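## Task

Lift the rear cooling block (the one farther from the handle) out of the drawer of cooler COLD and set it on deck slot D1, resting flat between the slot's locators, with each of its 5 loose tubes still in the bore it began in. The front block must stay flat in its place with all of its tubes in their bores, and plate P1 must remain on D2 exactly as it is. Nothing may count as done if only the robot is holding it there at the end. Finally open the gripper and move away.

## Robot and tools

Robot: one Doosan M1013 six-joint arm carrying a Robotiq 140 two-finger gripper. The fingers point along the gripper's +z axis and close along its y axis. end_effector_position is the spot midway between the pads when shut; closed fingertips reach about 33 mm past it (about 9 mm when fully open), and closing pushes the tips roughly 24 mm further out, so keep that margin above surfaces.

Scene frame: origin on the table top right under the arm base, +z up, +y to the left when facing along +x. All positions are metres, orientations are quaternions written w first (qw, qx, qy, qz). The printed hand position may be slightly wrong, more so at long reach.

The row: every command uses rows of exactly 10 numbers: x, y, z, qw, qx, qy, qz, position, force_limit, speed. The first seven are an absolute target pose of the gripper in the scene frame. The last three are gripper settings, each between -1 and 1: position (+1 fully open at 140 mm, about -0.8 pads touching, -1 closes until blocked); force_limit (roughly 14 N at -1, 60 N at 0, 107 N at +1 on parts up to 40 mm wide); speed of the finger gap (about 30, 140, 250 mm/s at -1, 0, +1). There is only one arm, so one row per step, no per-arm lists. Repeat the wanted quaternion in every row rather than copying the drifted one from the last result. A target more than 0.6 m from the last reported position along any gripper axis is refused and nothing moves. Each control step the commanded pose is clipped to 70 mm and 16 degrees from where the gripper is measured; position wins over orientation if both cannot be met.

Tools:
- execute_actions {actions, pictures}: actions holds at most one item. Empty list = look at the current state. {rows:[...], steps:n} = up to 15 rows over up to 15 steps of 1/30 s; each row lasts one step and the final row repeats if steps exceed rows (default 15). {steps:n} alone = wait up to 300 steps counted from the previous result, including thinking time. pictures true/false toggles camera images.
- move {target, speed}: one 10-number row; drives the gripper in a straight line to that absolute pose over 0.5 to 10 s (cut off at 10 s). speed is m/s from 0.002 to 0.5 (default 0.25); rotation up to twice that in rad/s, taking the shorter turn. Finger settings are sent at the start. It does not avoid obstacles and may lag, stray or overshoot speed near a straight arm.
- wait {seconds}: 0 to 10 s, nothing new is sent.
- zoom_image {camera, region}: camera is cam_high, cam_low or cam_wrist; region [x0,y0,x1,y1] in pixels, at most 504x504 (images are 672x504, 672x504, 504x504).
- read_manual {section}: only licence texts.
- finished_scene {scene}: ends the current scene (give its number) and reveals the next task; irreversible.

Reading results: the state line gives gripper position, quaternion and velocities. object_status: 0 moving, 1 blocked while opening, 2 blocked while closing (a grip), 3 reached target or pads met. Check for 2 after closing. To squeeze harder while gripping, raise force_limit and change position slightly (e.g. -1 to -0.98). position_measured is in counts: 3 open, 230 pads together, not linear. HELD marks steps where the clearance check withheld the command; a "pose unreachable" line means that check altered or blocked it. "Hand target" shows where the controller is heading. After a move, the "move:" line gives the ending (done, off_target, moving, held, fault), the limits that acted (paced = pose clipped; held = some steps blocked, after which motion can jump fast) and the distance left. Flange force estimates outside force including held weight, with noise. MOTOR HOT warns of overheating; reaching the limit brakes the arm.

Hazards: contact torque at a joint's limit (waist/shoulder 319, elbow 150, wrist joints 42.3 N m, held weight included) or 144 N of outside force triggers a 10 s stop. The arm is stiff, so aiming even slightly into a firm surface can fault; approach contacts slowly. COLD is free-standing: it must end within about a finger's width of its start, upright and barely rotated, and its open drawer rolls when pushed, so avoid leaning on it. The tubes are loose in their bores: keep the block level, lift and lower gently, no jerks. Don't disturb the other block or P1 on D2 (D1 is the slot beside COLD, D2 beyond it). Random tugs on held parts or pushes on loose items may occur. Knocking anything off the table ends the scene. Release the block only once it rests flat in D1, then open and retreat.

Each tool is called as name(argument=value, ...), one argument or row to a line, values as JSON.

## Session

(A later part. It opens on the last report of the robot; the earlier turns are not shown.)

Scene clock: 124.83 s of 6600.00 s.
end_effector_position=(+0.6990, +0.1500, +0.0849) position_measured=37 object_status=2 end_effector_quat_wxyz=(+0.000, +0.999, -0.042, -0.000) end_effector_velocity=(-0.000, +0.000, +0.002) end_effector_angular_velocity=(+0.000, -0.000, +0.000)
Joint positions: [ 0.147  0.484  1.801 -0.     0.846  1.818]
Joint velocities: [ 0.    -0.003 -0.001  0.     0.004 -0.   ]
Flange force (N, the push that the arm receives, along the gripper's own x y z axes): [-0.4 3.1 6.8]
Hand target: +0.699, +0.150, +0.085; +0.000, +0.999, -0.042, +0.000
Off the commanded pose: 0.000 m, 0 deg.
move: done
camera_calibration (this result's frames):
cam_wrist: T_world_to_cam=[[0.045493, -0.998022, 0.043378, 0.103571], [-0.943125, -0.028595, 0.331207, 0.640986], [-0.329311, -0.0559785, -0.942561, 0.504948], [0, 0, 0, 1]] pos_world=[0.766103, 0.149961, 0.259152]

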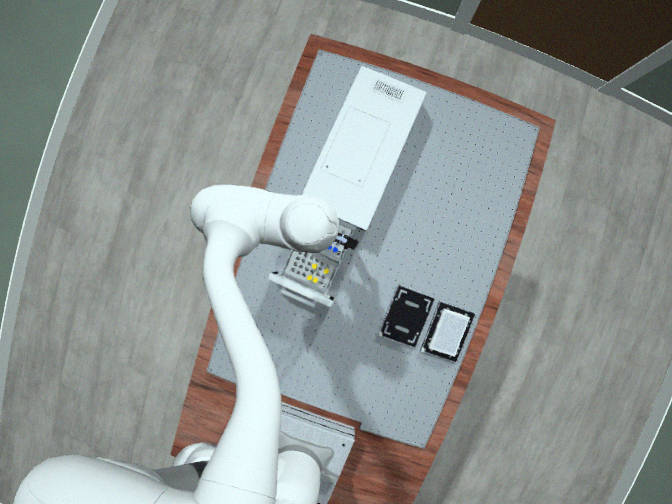

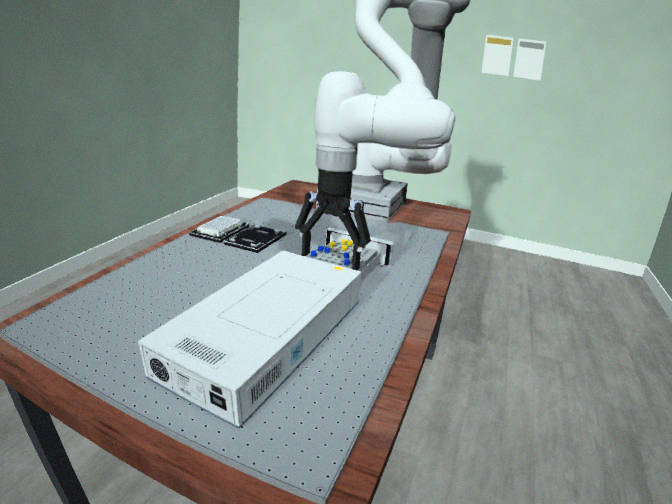

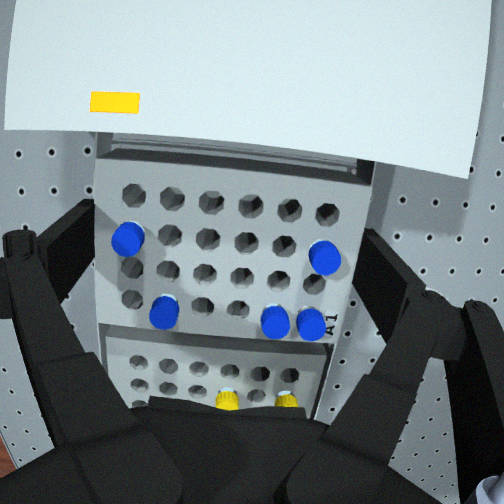

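move(
  target=[0.699,0.150,0.16,0,1,-0.042,0,-1,1,-1],
  speed=0.06,
)

move(
  target=[0.551,-0.07,0.15,0,0.701,-0.713,0,-1,1,-1],
  speed=0.2,
)

zoom_image(
  camera="cam_wrist",
  region=[100, 0, 400, 200],
)

Scene clock: 139.57 s of 6600.00 s.
end_effector_position=(+0.6990, +0.1500, +0.1599) position_measured=37 object_status=2 end_effector_quat_wxyz=(+0.000, +0.999, -0.042, +0.000) end_effector_velocity=(-0.000, -0.001, +0.001) end_effector_angular_velocity=(-0.000, +0.002, -0.001)
Joint positions: [ 0.147  0.408  1.754 -0.     0.97   1.818]
Joint velocities: [-0.001 -0.    -0.001 -0.     0.003  0.   ]
Flange force (N, the push that the arm receives, along the gripper's own x y z axes): [1.8 1.5 8.6]
Hand target: +0.699, +0.150, +0.160; +0.000, +0.999, -0.042, +0.000
Off the commanded pose: 0.000 m, 0 deg.
After step 90, 10.13 s passed at rest.
move: done
camera_calibration (this result's frames):
cam_wrist: T_world_to_cam=[[0.0453837, -0.998025, 0.0434414, 0.100353], [-0.943127, -0.0284706, 0.331211, 0.616132], [-0.32932, -0.0560024, -0.942556, 0.575683], [0, 0, 0, 1]] pos_world=[0.76612, 0.149937, 0.334185]

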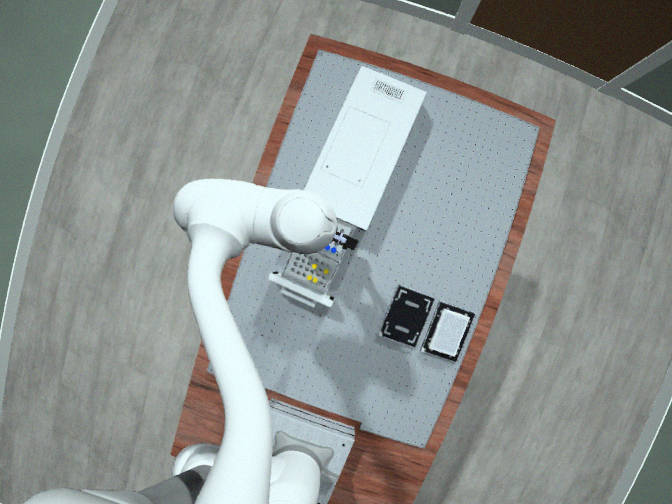

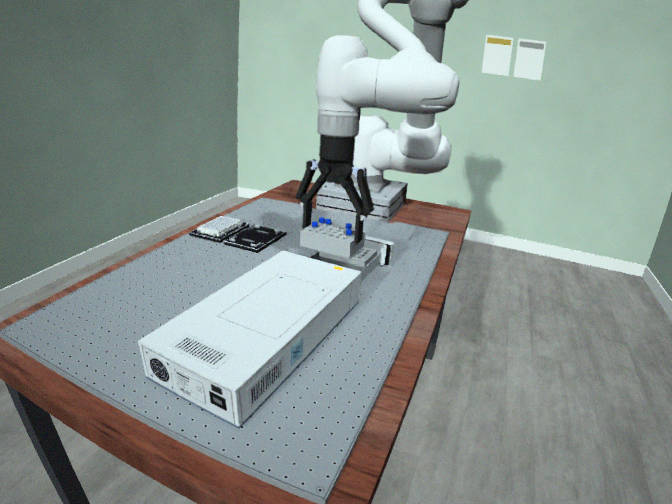

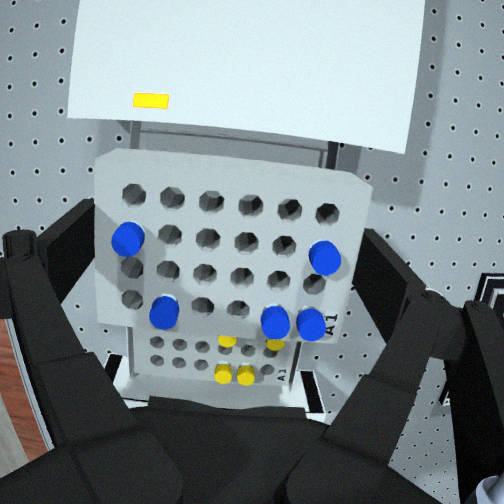

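Scene clock: 143.73 s of 6600.00 s.
end_effector_position=(+0.5510, -0.0703, +0.1501) position_measured=37 object_status=2 end_effector_quat_wxyz=(+0.000, +0.701, -0.713, +0.000) end_effector_velocity=(-0.000, -0.001, +0.000) end_effector_angular_velocity=(-0.003, -0.002, -0.006)
Joint positions: [-0.208  0.202  2.072  0.004  0.858  2.964]
Joint velocities: [-0.001 -0.001  0.001 -0.003 -0.002  0.006]
Flange force (N, the push that the arm receives, along the gripper's own x y z axes): [1.6 1.4 6.9]
Hand target: +0.551, -0.070, +0.150; +0.000, +0.701, -0.713, +0.000
Off the commanded pose: 0.000 m, 0 deg.
move: done
camera_calibration (this result's frames):
cam_wrist: T_world_to_cam=[[-0.992668, -0.11271, 0.0436603, 0.521816], [-0.0920884, 0.939192, 0.330814, 0.0726853], [-0.0782916, 0.324368, -0.942685, 0.393828], [0, 0, 0, 1]] pos_world=[0.555517, -0.137197, 0.324428]

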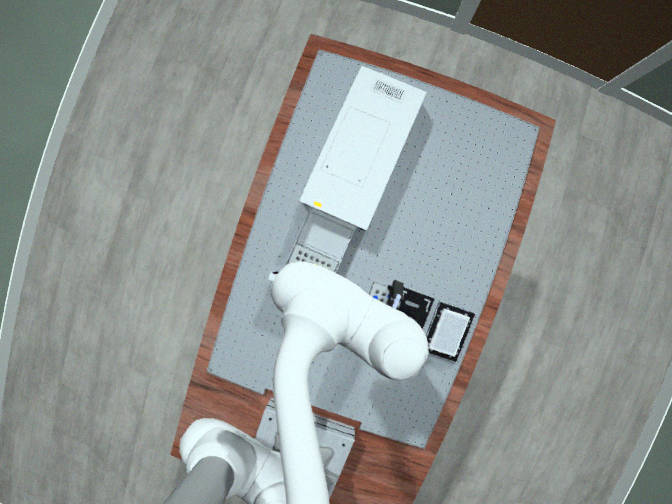

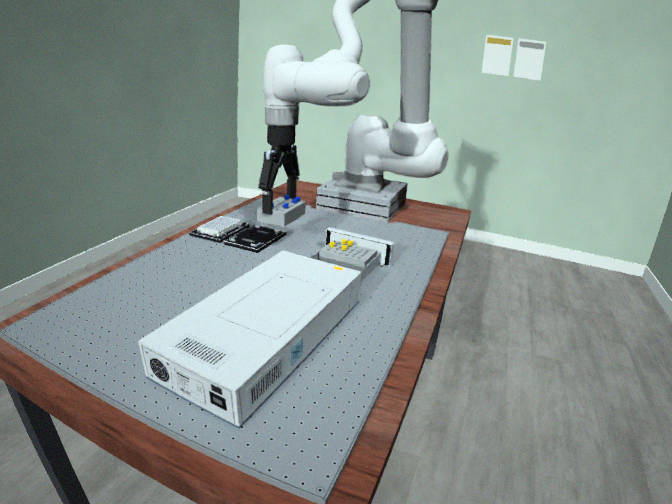

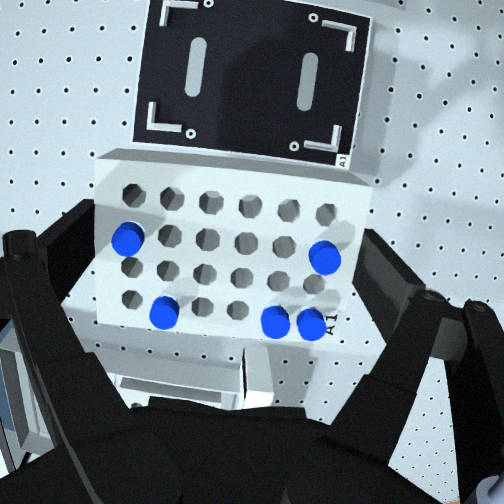

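Region (100, 0, 400, 200) of cam_wrist's 504x504 image, scaled by 1.680, with more detail than that image has.

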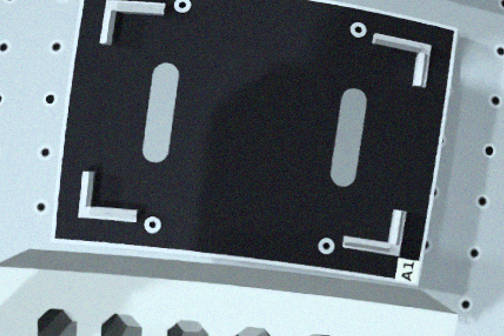

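move(
  target=[0.5465,-0.1633,0.11,0,0.701,-0.713,0,-1,1,-1],
  speed=0.1,
)

move(
  target=[0.5465,-0.1633,0.072,0,0.701,-0.713,0,-1,1,-1],
  speed=0.03,
)

zoom_image(
  camera="cam_low",
  region=[190, 190, 300, 260],
)

Scene clock: 164.87 s of 6600.00 s.
end_effector_position=(+0.5464, -0.1634, +0.1100) position_measured=37 object_status=2 end_effector_quat_wxyz=(+0.000, +0.701, -0.713, +0.000) end_effector_velocity=(-0.000, -0.001, -0.000) end_effector_angular_velocity=(+0.000, +0.000, +0.000)
Joint positions: [-0.37   0.273  2.074  0.006  0.786  2.8  ]
Joint velocities: [-0.002  0.    -0.     0.     0.    -0.003]
Flange force (N, the push that the arm receives, along the gripper's own x y z axes): [1.5 -1.5 9.1]
Hand target: +0.546, -0.163, +0.110; +0.000, +0.701, -0.713, +0.000
Off the commanded pose: 0.000 m, 0 deg.
After step 90, 16.73 s passed at rest.
move: done
camera_calibration (this result's frames):
cam_wrist: T_world_to_cam=[[-0.99273, -0.112201, 0.0435692, 0.508633], [-0.0916219, 0.939177, 0.330987, 0.172655], [-0.0780563, 0.324589, -0.942629, 0.385719], [0, 0, 0, 1]] pos_world=[0.550862, -0.230284, 0.284282]

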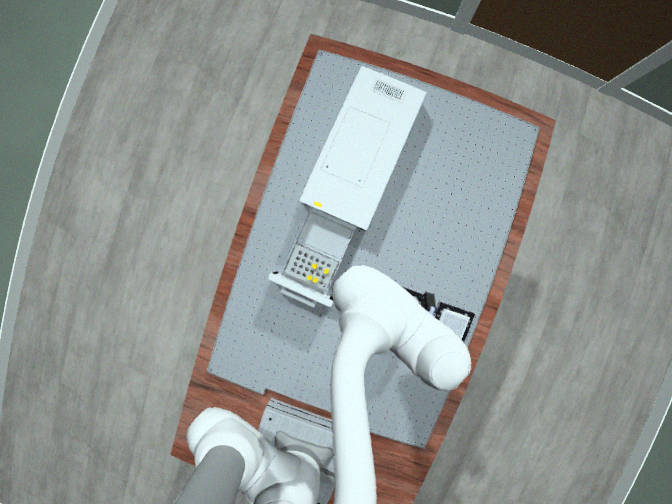

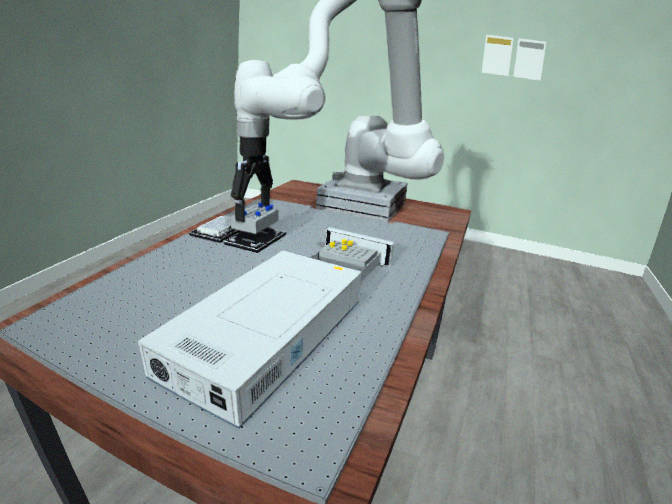

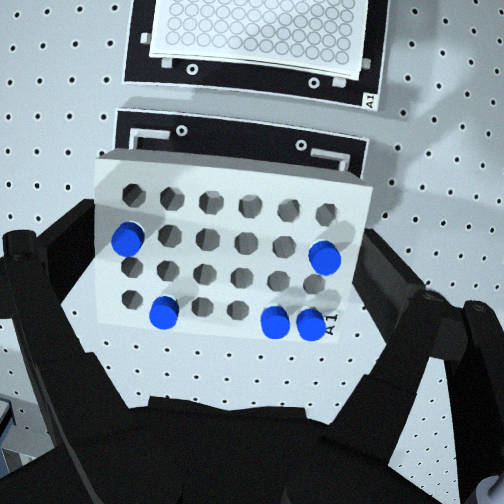

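Scene clock: 176.27 s of 6600.00 s.
end_effector_position=(+0.5464, -0.1633, +0.0749) position_measured=37 object_status=2 end_effector_quat_wxyz=(-0.000, +0.701, -0.713, +0.000) end_effector_velocity=(+0.000, +0.000, +0.000) end_effector_angular_velocity=(-0.000, -0.000, +0.001)
Joint positions: [-0.37   0.32   2.095  0.007  0.717  2.799]
Joint velocities: [ 0.001 -0.    -0.     0.     0.     0.   ]
Flange force (N, the push that the arm receives, along the gripper's own x y z axes): [16.9 15.2 -29.9]
Hand target: +0.546, -0.163, +0.075; -0.000, +0.701, -0.713, +0.000
Off the commanded pose: 0.003 m, 0 deg.
FORCE FAULT: contact force on the arm reached its limit, and the arm stopped for 10 seconds. The contact can be on any part of the arm, not only on its tool. The arm's remaining commands of this call were not run. The arm holds still and accepts commands again. Move the arm away from the contact; if what it grips holds it there, let go first. Pushing or pulling that hard again can fault the arm again.
move: fault
camera_calibration (this result's frames):
cam_wrist: T_world_to_cam=[[-0.992742, -0.112241, 0.0431793, 0.510227], [-0.0917746, 0.939112, 0.331129, 0.184242], [-0.0777163, 0.324763, -0.942597, 0.352478], [0, 0, 0, 1]] pos_world=[0.550826, -0.230227, 0.249206]

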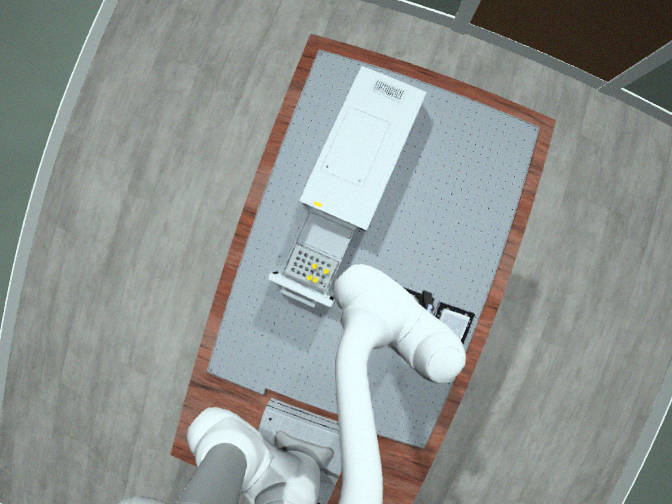

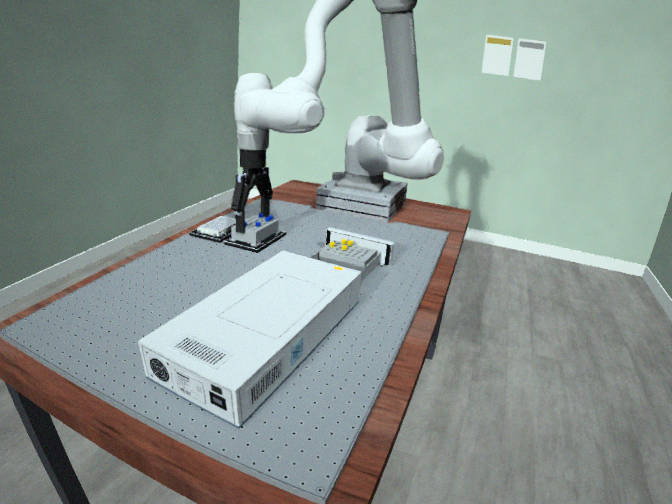

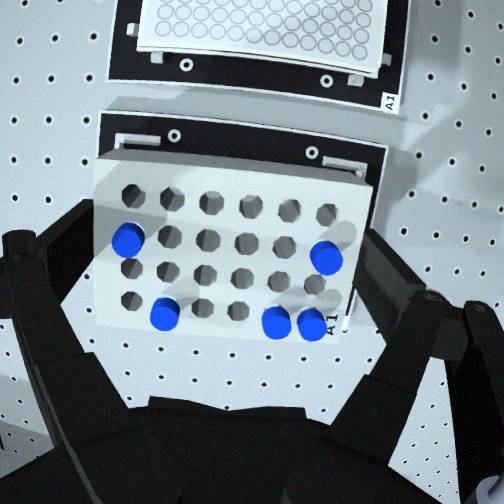

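Region (190, 190, 300, 260) of cam_low's 672x504 image, scaled by 4.582, with more detail than that image has; it fills the top 321 rows of this view, and the rest is white.

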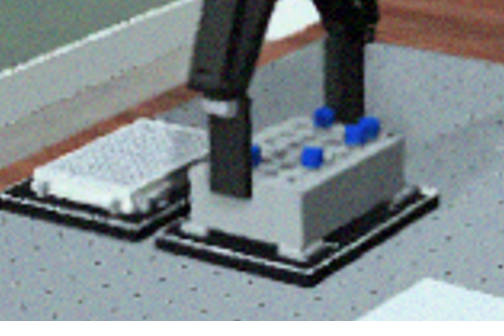

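move(
  target=[0.5465,-0.1633,0.078,0,0.701,-0.713,0,-1,1,-1],
  speed=0.01,
)

zoom_image(
  camera="cam_low",
  region=[220, 215, 290, 255],
)

zoom_image(
  camera="cam_wrist",
  region=[80, 90, 400, 230],
)

Scene clock: 193.30 s of 6600.00 s.
end_effector_position=(+0.5465, -0.1633, +0.0779) position_measured=37 object_status=2 end_effector_quat_wxyz=(-0.000, +0.701, -0.713, -0.000) end_effector_velocity=(-0.000, +0.000, +0.000) end_effector_angular_velocity=(+0.000, +0.001, -0.000)
Joint positions: [-0.37   0.316  2.093  0.007  0.724  2.799]
Joint velocities: [-0.    -0.001 -0.     0.     0.002  0.   ]
Flange force (N, the push that the arm receives, along the gripper's own x y z axes): [2.8 1.7 6.2]
Hand target: +0.547, -0.163, +0.078; +0.000, +0.701, -0.713, +0.000
Off the commanded pose: 0.000 m, 0 deg.
After step 90, 13.33 s passed at rest.
move: done
camera_calibration (this result's frames):
cam_wrist: T_world_to_cam=[[-0.992731, -0.112274, 0.0433643, 0.510151], [-0.0917361, 0.939073, 0.331249, 0.18322], [-0.077913, 0.324863, -0.942546, 0.355437], [0, 0, 0, 1]] pos_world=[0.550944, -0.230249, 0.252202]

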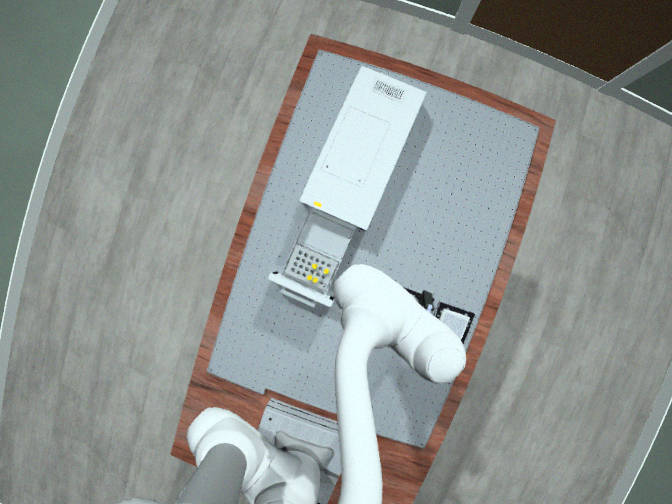

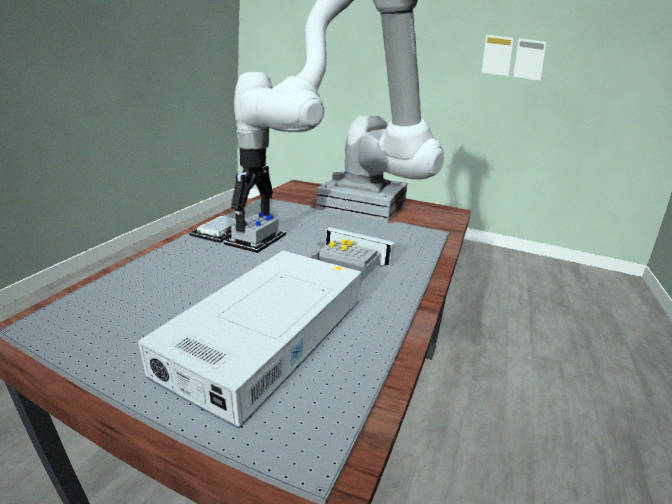

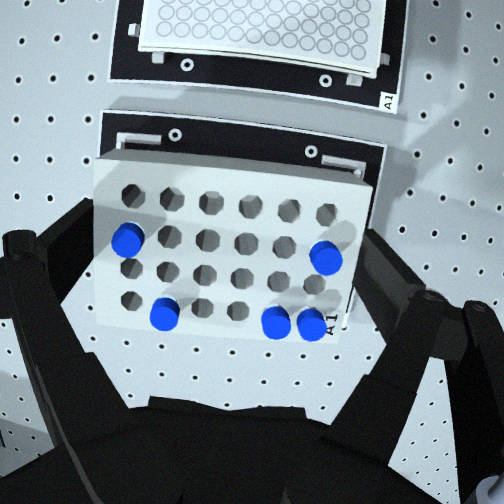

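Region (220, 215, 290, 255) of cam_low's 672x504 image, scaled by 7.200, with more detail than that image has; it fills the top 288 rows of this view, and the rest is white.

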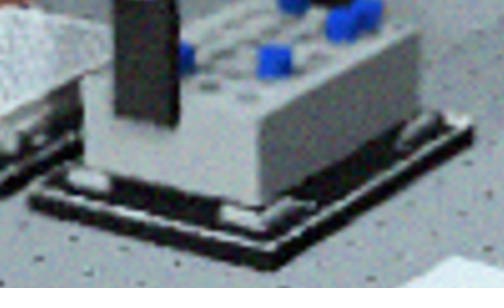

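Region (80, 90, 400, 230) of cam_wrist's 504x504 image, scaled by 1.575, with more detail than that image has; it fills the top 220 rows of this view, and the rest is white.

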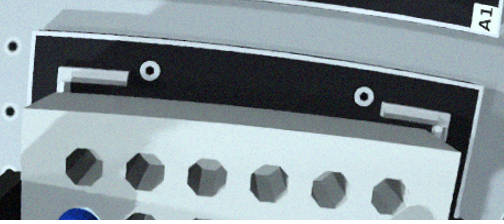

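move(
  target=[0.5447,-0.165,0.078,0,0.701,-0.713,0,-1,1,-1],
  speed=0.01,
)

move(
  target=[0.5447,-0.165,0.0745,0,0.701,-0.713,0,-1,1,-1],
  speed=0.004,
)

zoom_image(
  camera="cam_wrist",
  region=[80, 90, 400, 230],
)

zoom_image(
  camera="cam_low",
  region=[220, 215, 290, 255],
)

Scene clock: 212.17 s of 6600.00 s.
end_effector_position=(+0.5447, -0.1650, +0.0780) position_measured=37 object_status=2 end_effector_quat_wxyz=(+0.000, +0.701, -0.713, +0.000) end_effector_velocity=(-0.001, -0.000, -0.000) end_effector_angular_velocity=(-0.000, +0.001, +0.001)
Joint positions: [-0.374  0.315  2.096  0.007  0.723  2.796]
Joint velocities: [-0.001 -0.     0.001 -0.    -0.    -0.001]
Flange force (N, the push that the arm receives, along the gripper's own x y z axes): [5.9 0.7 8.8]
Hand target: +0.545, -0.165, +0.078; +0.000, +0.701, -0.713, +0.000
Off the commanded pose: 0.000 m, 0 deg.
After step 90, 15.17 s passed at rest.
move: done
camera_calibration (this result's frames):
cam_wrist: T_world_to_cam=[[-0.99274, -0.112182, 0.0433975, 0.508209], [-0.0916439, 0.939109, 0.331173, 0.184598], [-0.0779065, 0.324792, -0.942571, 0.355891], [0, 0, 0, 1]] pos_world=[0.549163, -0.231937, 0.252264]

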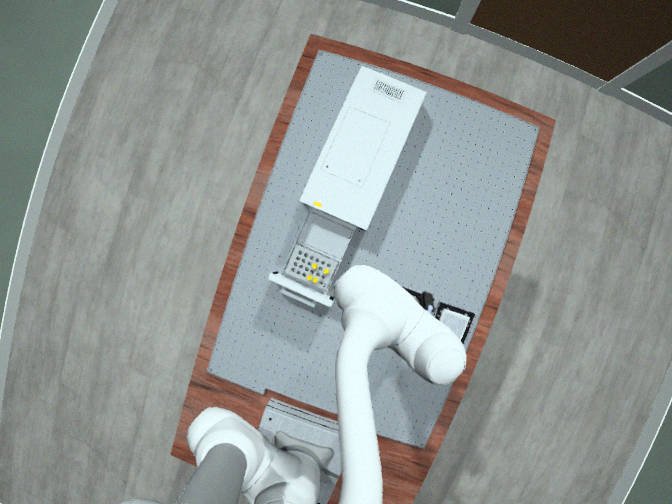

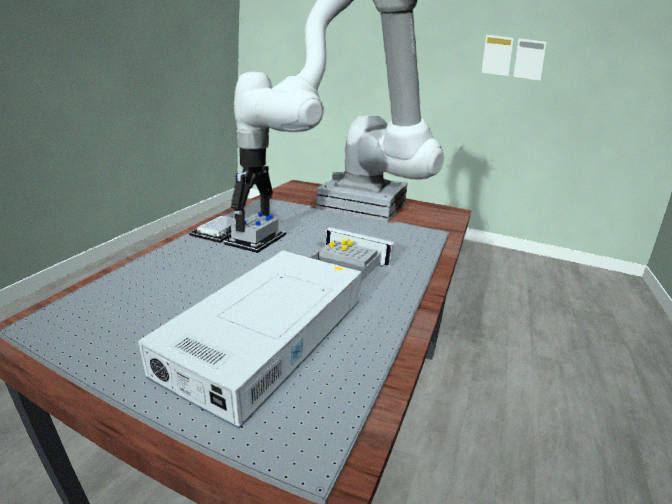

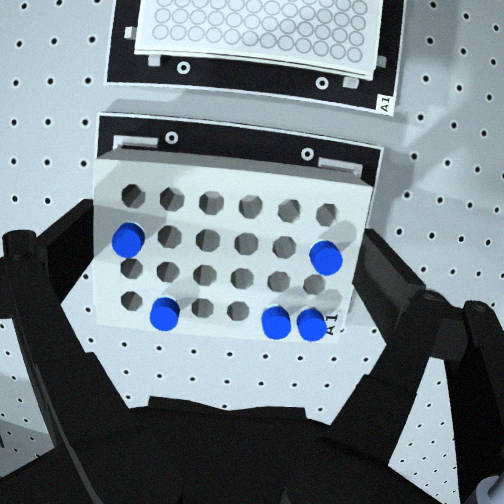

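Scene clock: 213.27 s of 6600.00 s.
end_effector_position=(+0.5447, -0.1650, +0.0746) position_measured=37 object_status=2 end_effector_quat_wxyz=(+0.000, +0.701, -0.713, +0.000) end_effector_velocity=(+0.001, -0.000, -0.001) end_effector_angular_velocity=(-0.000, -0.000, -0.000)
Joint positions: [-0.374  0.319  2.097  0.007  0.716  2.796]
Joint velocities: [-0.     0.002 -0.001  0.    -0.002  0.   ]
Flange force (N, the push that the arm receives, along the gripper's own x y z axes): [-10.8 13.5 -36.3]
Hand target: +0.545, -0.165, +0.074; -0.000, +0.701, -0.713, -0.000
Off the commanded pose: 0.000 m, 0 deg.
move: done
camera_calibration (this result's frames):
cam_wrist: T_world_to_cam=[[-0.992733, -0.112283, 0.0432743, 0.508338], [-0.0917883, 0.939129, 0.331077, 0.18584], [-0.0778146, 0.324699, -0.942611, 0.352682], [0, 0, 0, 1]] pos_world=[0.549146, -0.231965, 0.248917]

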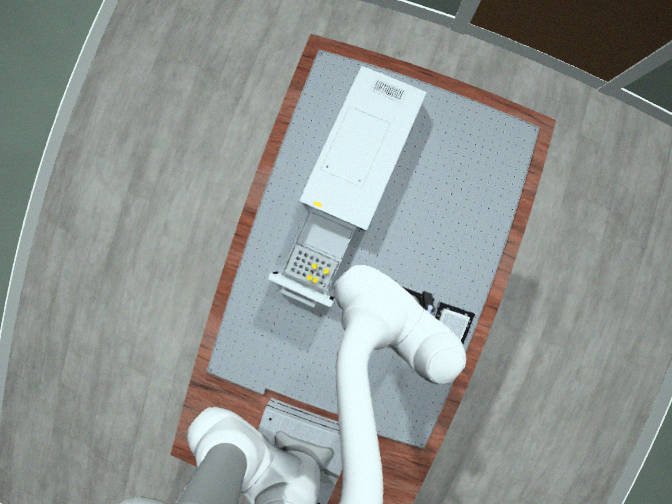

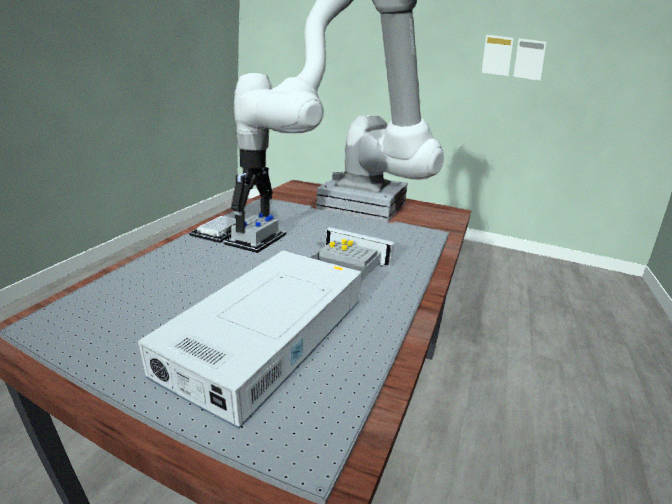

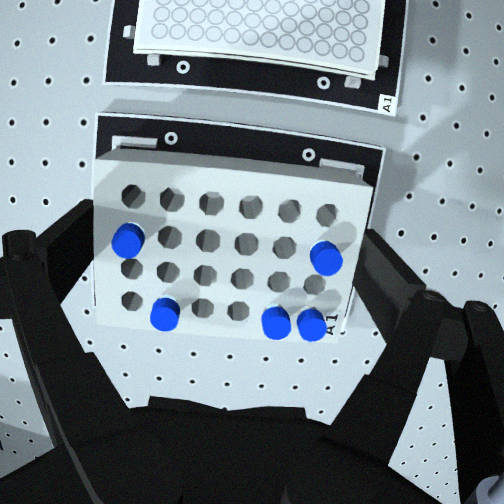

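Region (80, 90, 400, 230) of cam_wrist's 504x504 image, scaled by 1.575, with more detail than that image has; it fills the top 220 rows of this view, and the rest is white.

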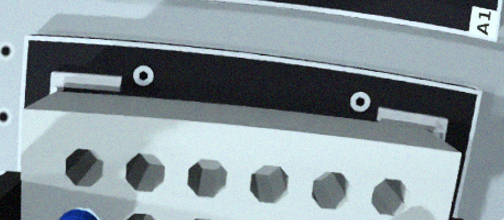

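Region (220, 215, 290, 255) of cam_low's 672x504 image, scaled by 7.200, with more detail than that image has; it fills the top 288 rows of this view, and the rest is white.

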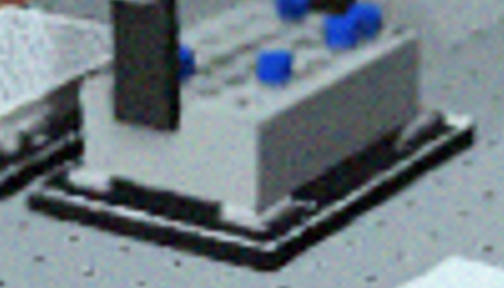

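move(
  target=[0.5435,-0.1643,0.0765,0,0.699,-0.715,0,-1,1,-1],
  speed=0.004,
)

move(
  target=[0.5435,-0.1643,0.0742,0,0.699,-0.715,0,-1,1,-1],
  speed=0.004,
)

Scene clock: 229.10 s of 6600.00 s.
end_effector_position=(+0.5435, -0.1643, +0.0765) position_measured=37 object_status=2 end_effector_quat_wxyz=(-0.000, +0.699, -0.715, -0.000) end_effector_velocity=(-0.001, +0.001, +0.000) end_effector_angular_velocity=(+0.001, +0.002, -0.001)
Joint positions: [-0.374  0.315  2.099  0.007  0.719  2.802]
Joint velocities: [ 0.    -0.001  0.001 -0.     0.002  0.001]
Flange force (N, the push that the arm receives, along the gripper's own x y z axes): [1.3 0.6 7.8]
Hand target: +0.544, -0.164, +0.077; +0.000, +0.699, -0.715, +0.000
Off the commanded pose: 0.000 m, 0 deg.
After step 90, 11.90 s passed at rest.
move: done
camera_calibration (this result's frames):
cam_wrist: T_world_to_cam=[[-0.993364, -0.10652, 0.0433768, 0.508413], [-0.08629, 0.939595, 0.331234, 0.181541], [-0.0760395, 0.325293, -0.942551, 0.353208], [0, 0, 0, 1]] pos_world=[0.547562, -0.231315, 0.25073]

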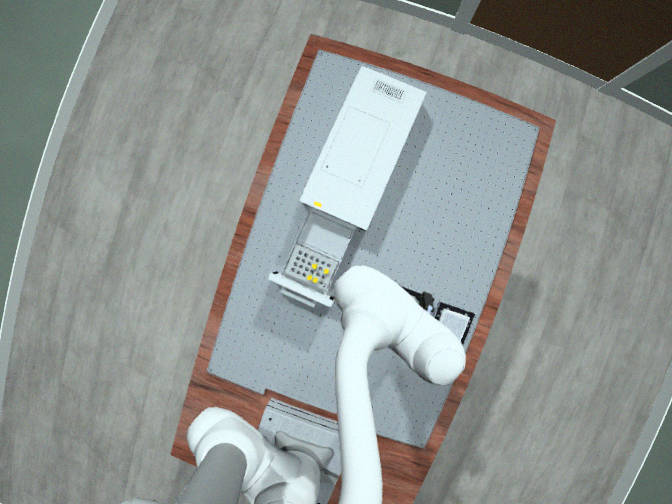

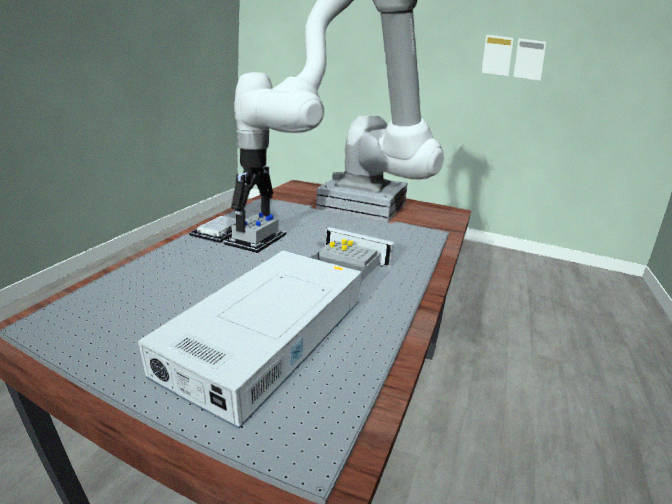

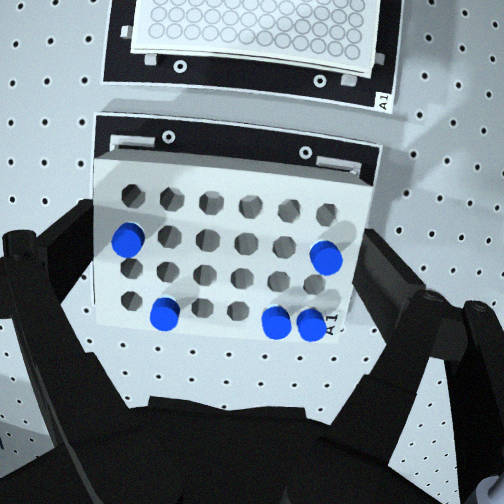

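Scene clock: 229.90 s of 6600.00 s.
end_effector_position=(+0.5435, -0.1643, +0.0743) position_measured=37 object_status=2 end_effector_quat_wxyz=(-0.000, +0.699, -0.715, +0.000) end_effector_velocity=(-0.001, +0.000, -0.001) end_effector_angular_velocity=(+0.001, +0.002, -0.000)
Joint positions: [-0.374  0.318  2.1    0.007  0.715  2.802]
Joint velocities: [ 0.     0.002  0.    -0.     0.     0.   ]
Flange force (N, the push that the arm receives, along the gripper's own x y z axes): [8.1 -0.4 0.2]
Hand target: +0.543, -0.164, +0.074; -0.000, +0.699, -0.715, -0.000
Off the commanded pose: 0.000 m, 0 deg.
move: done
camera_calibration (this result's frames):
cam_wrist: T_world_to_cam=[[-0.993366, -0.106531, 0.0433084, 0.50853], [-0.086328, 0.939611, 0.331177, 0.182288], [-0.0759737, 0.325241, -0.942574, 0.35109], [0, 0, 0, 1]] pos_world=[0.547566, -0.231295, 0.248535]

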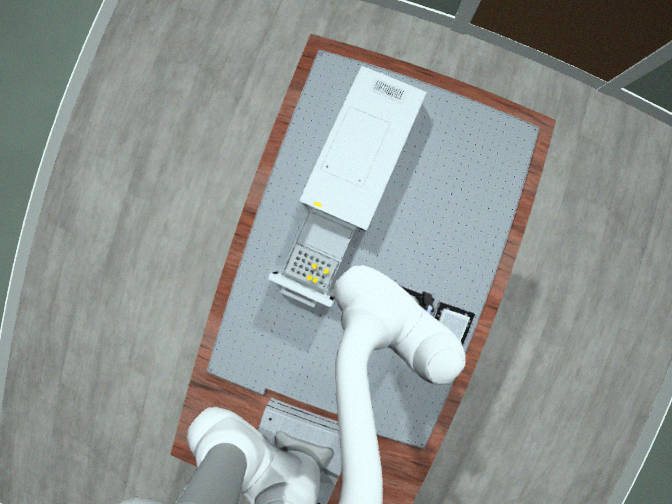

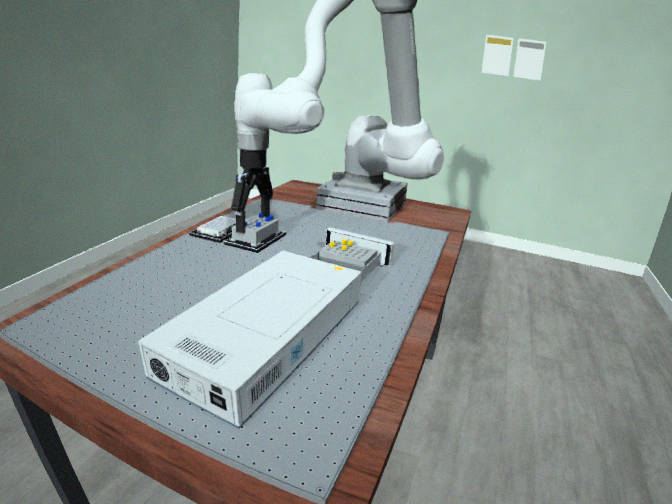

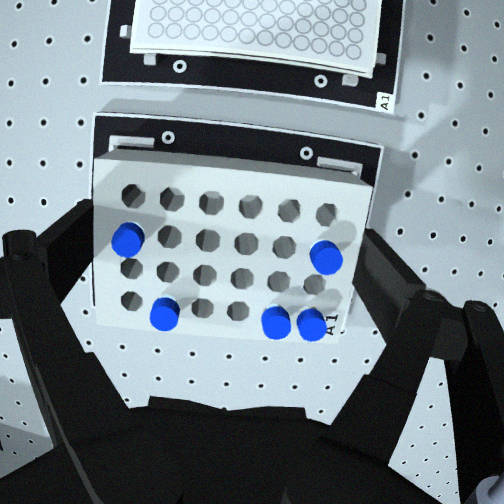

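Forces are chamfer guidance.

move(
  target=[0.5432,-0.1648,0.073,0,0.699,-0.715,0,-1,1,-1],
  speed=0.003,
)

Scene clock: 238.50 s of 6600.00 s.
end_effector_position=(+0.5432, -0.1648, +0.0731) position_measured=37 object_status=2 end_effector_quat_wxyz=(-0.000, +0.699, -0.715, +0.000) end_effector_velocity=(+0.000, -0.000, -0.000) end_effector_angular_velocity=(-0.001, -0.001, +0.000)
Joint positions: [-0.375  0.32   2.101  0.007  0.712  2.801]
Joint velocities: [-0.001  0.     0.001 -0.    -0.002 -0.001]
Flange force (N, the push that the arm receives, along the gripper's own x y z axes): [-3.0 17.7 -57.5]
Hand target: +0.543, -0.165, +0.073; +0.000, +0.699, -0.715, -0.000
Off the commanded pose: 0.000 m, 0 deg.
After step 90, 4.90 s passed at rest.
move: done
camera_calibration (this result's frames):
cam_wrist: T_world_to_cam=[[-0.993365, -0.106544, 0.0433044, 0.508228], [-0.0863432, 0.939618, 0.331152, 0.183098], [-0.0759719, 0.325216, -0.942583, 0.350107], [0, 0, 0, 1]] pos_world=[0.547263, -0.231754, 0.247363]

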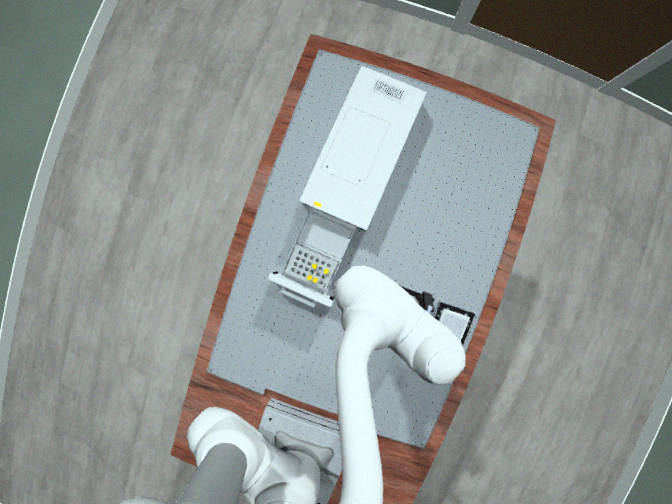

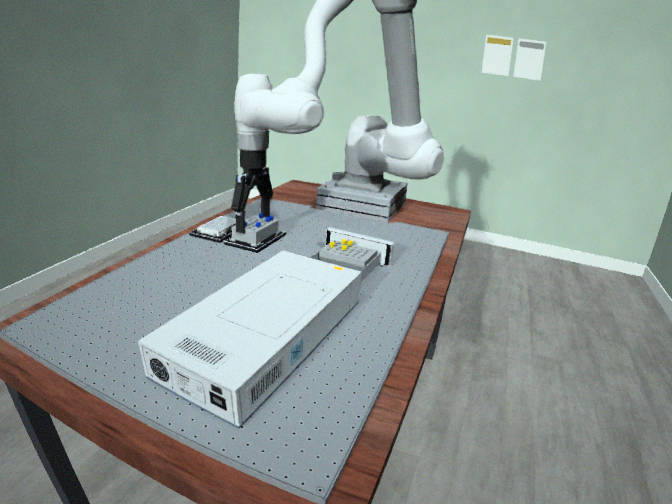

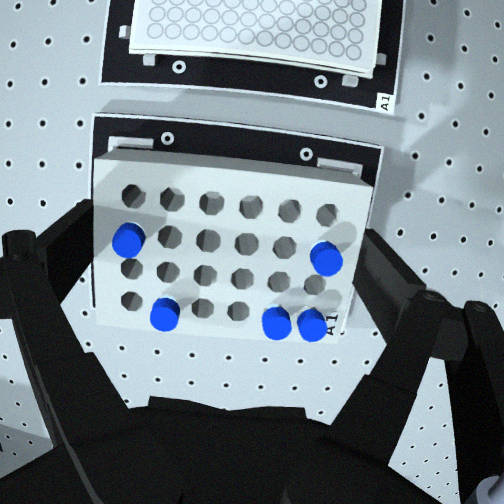

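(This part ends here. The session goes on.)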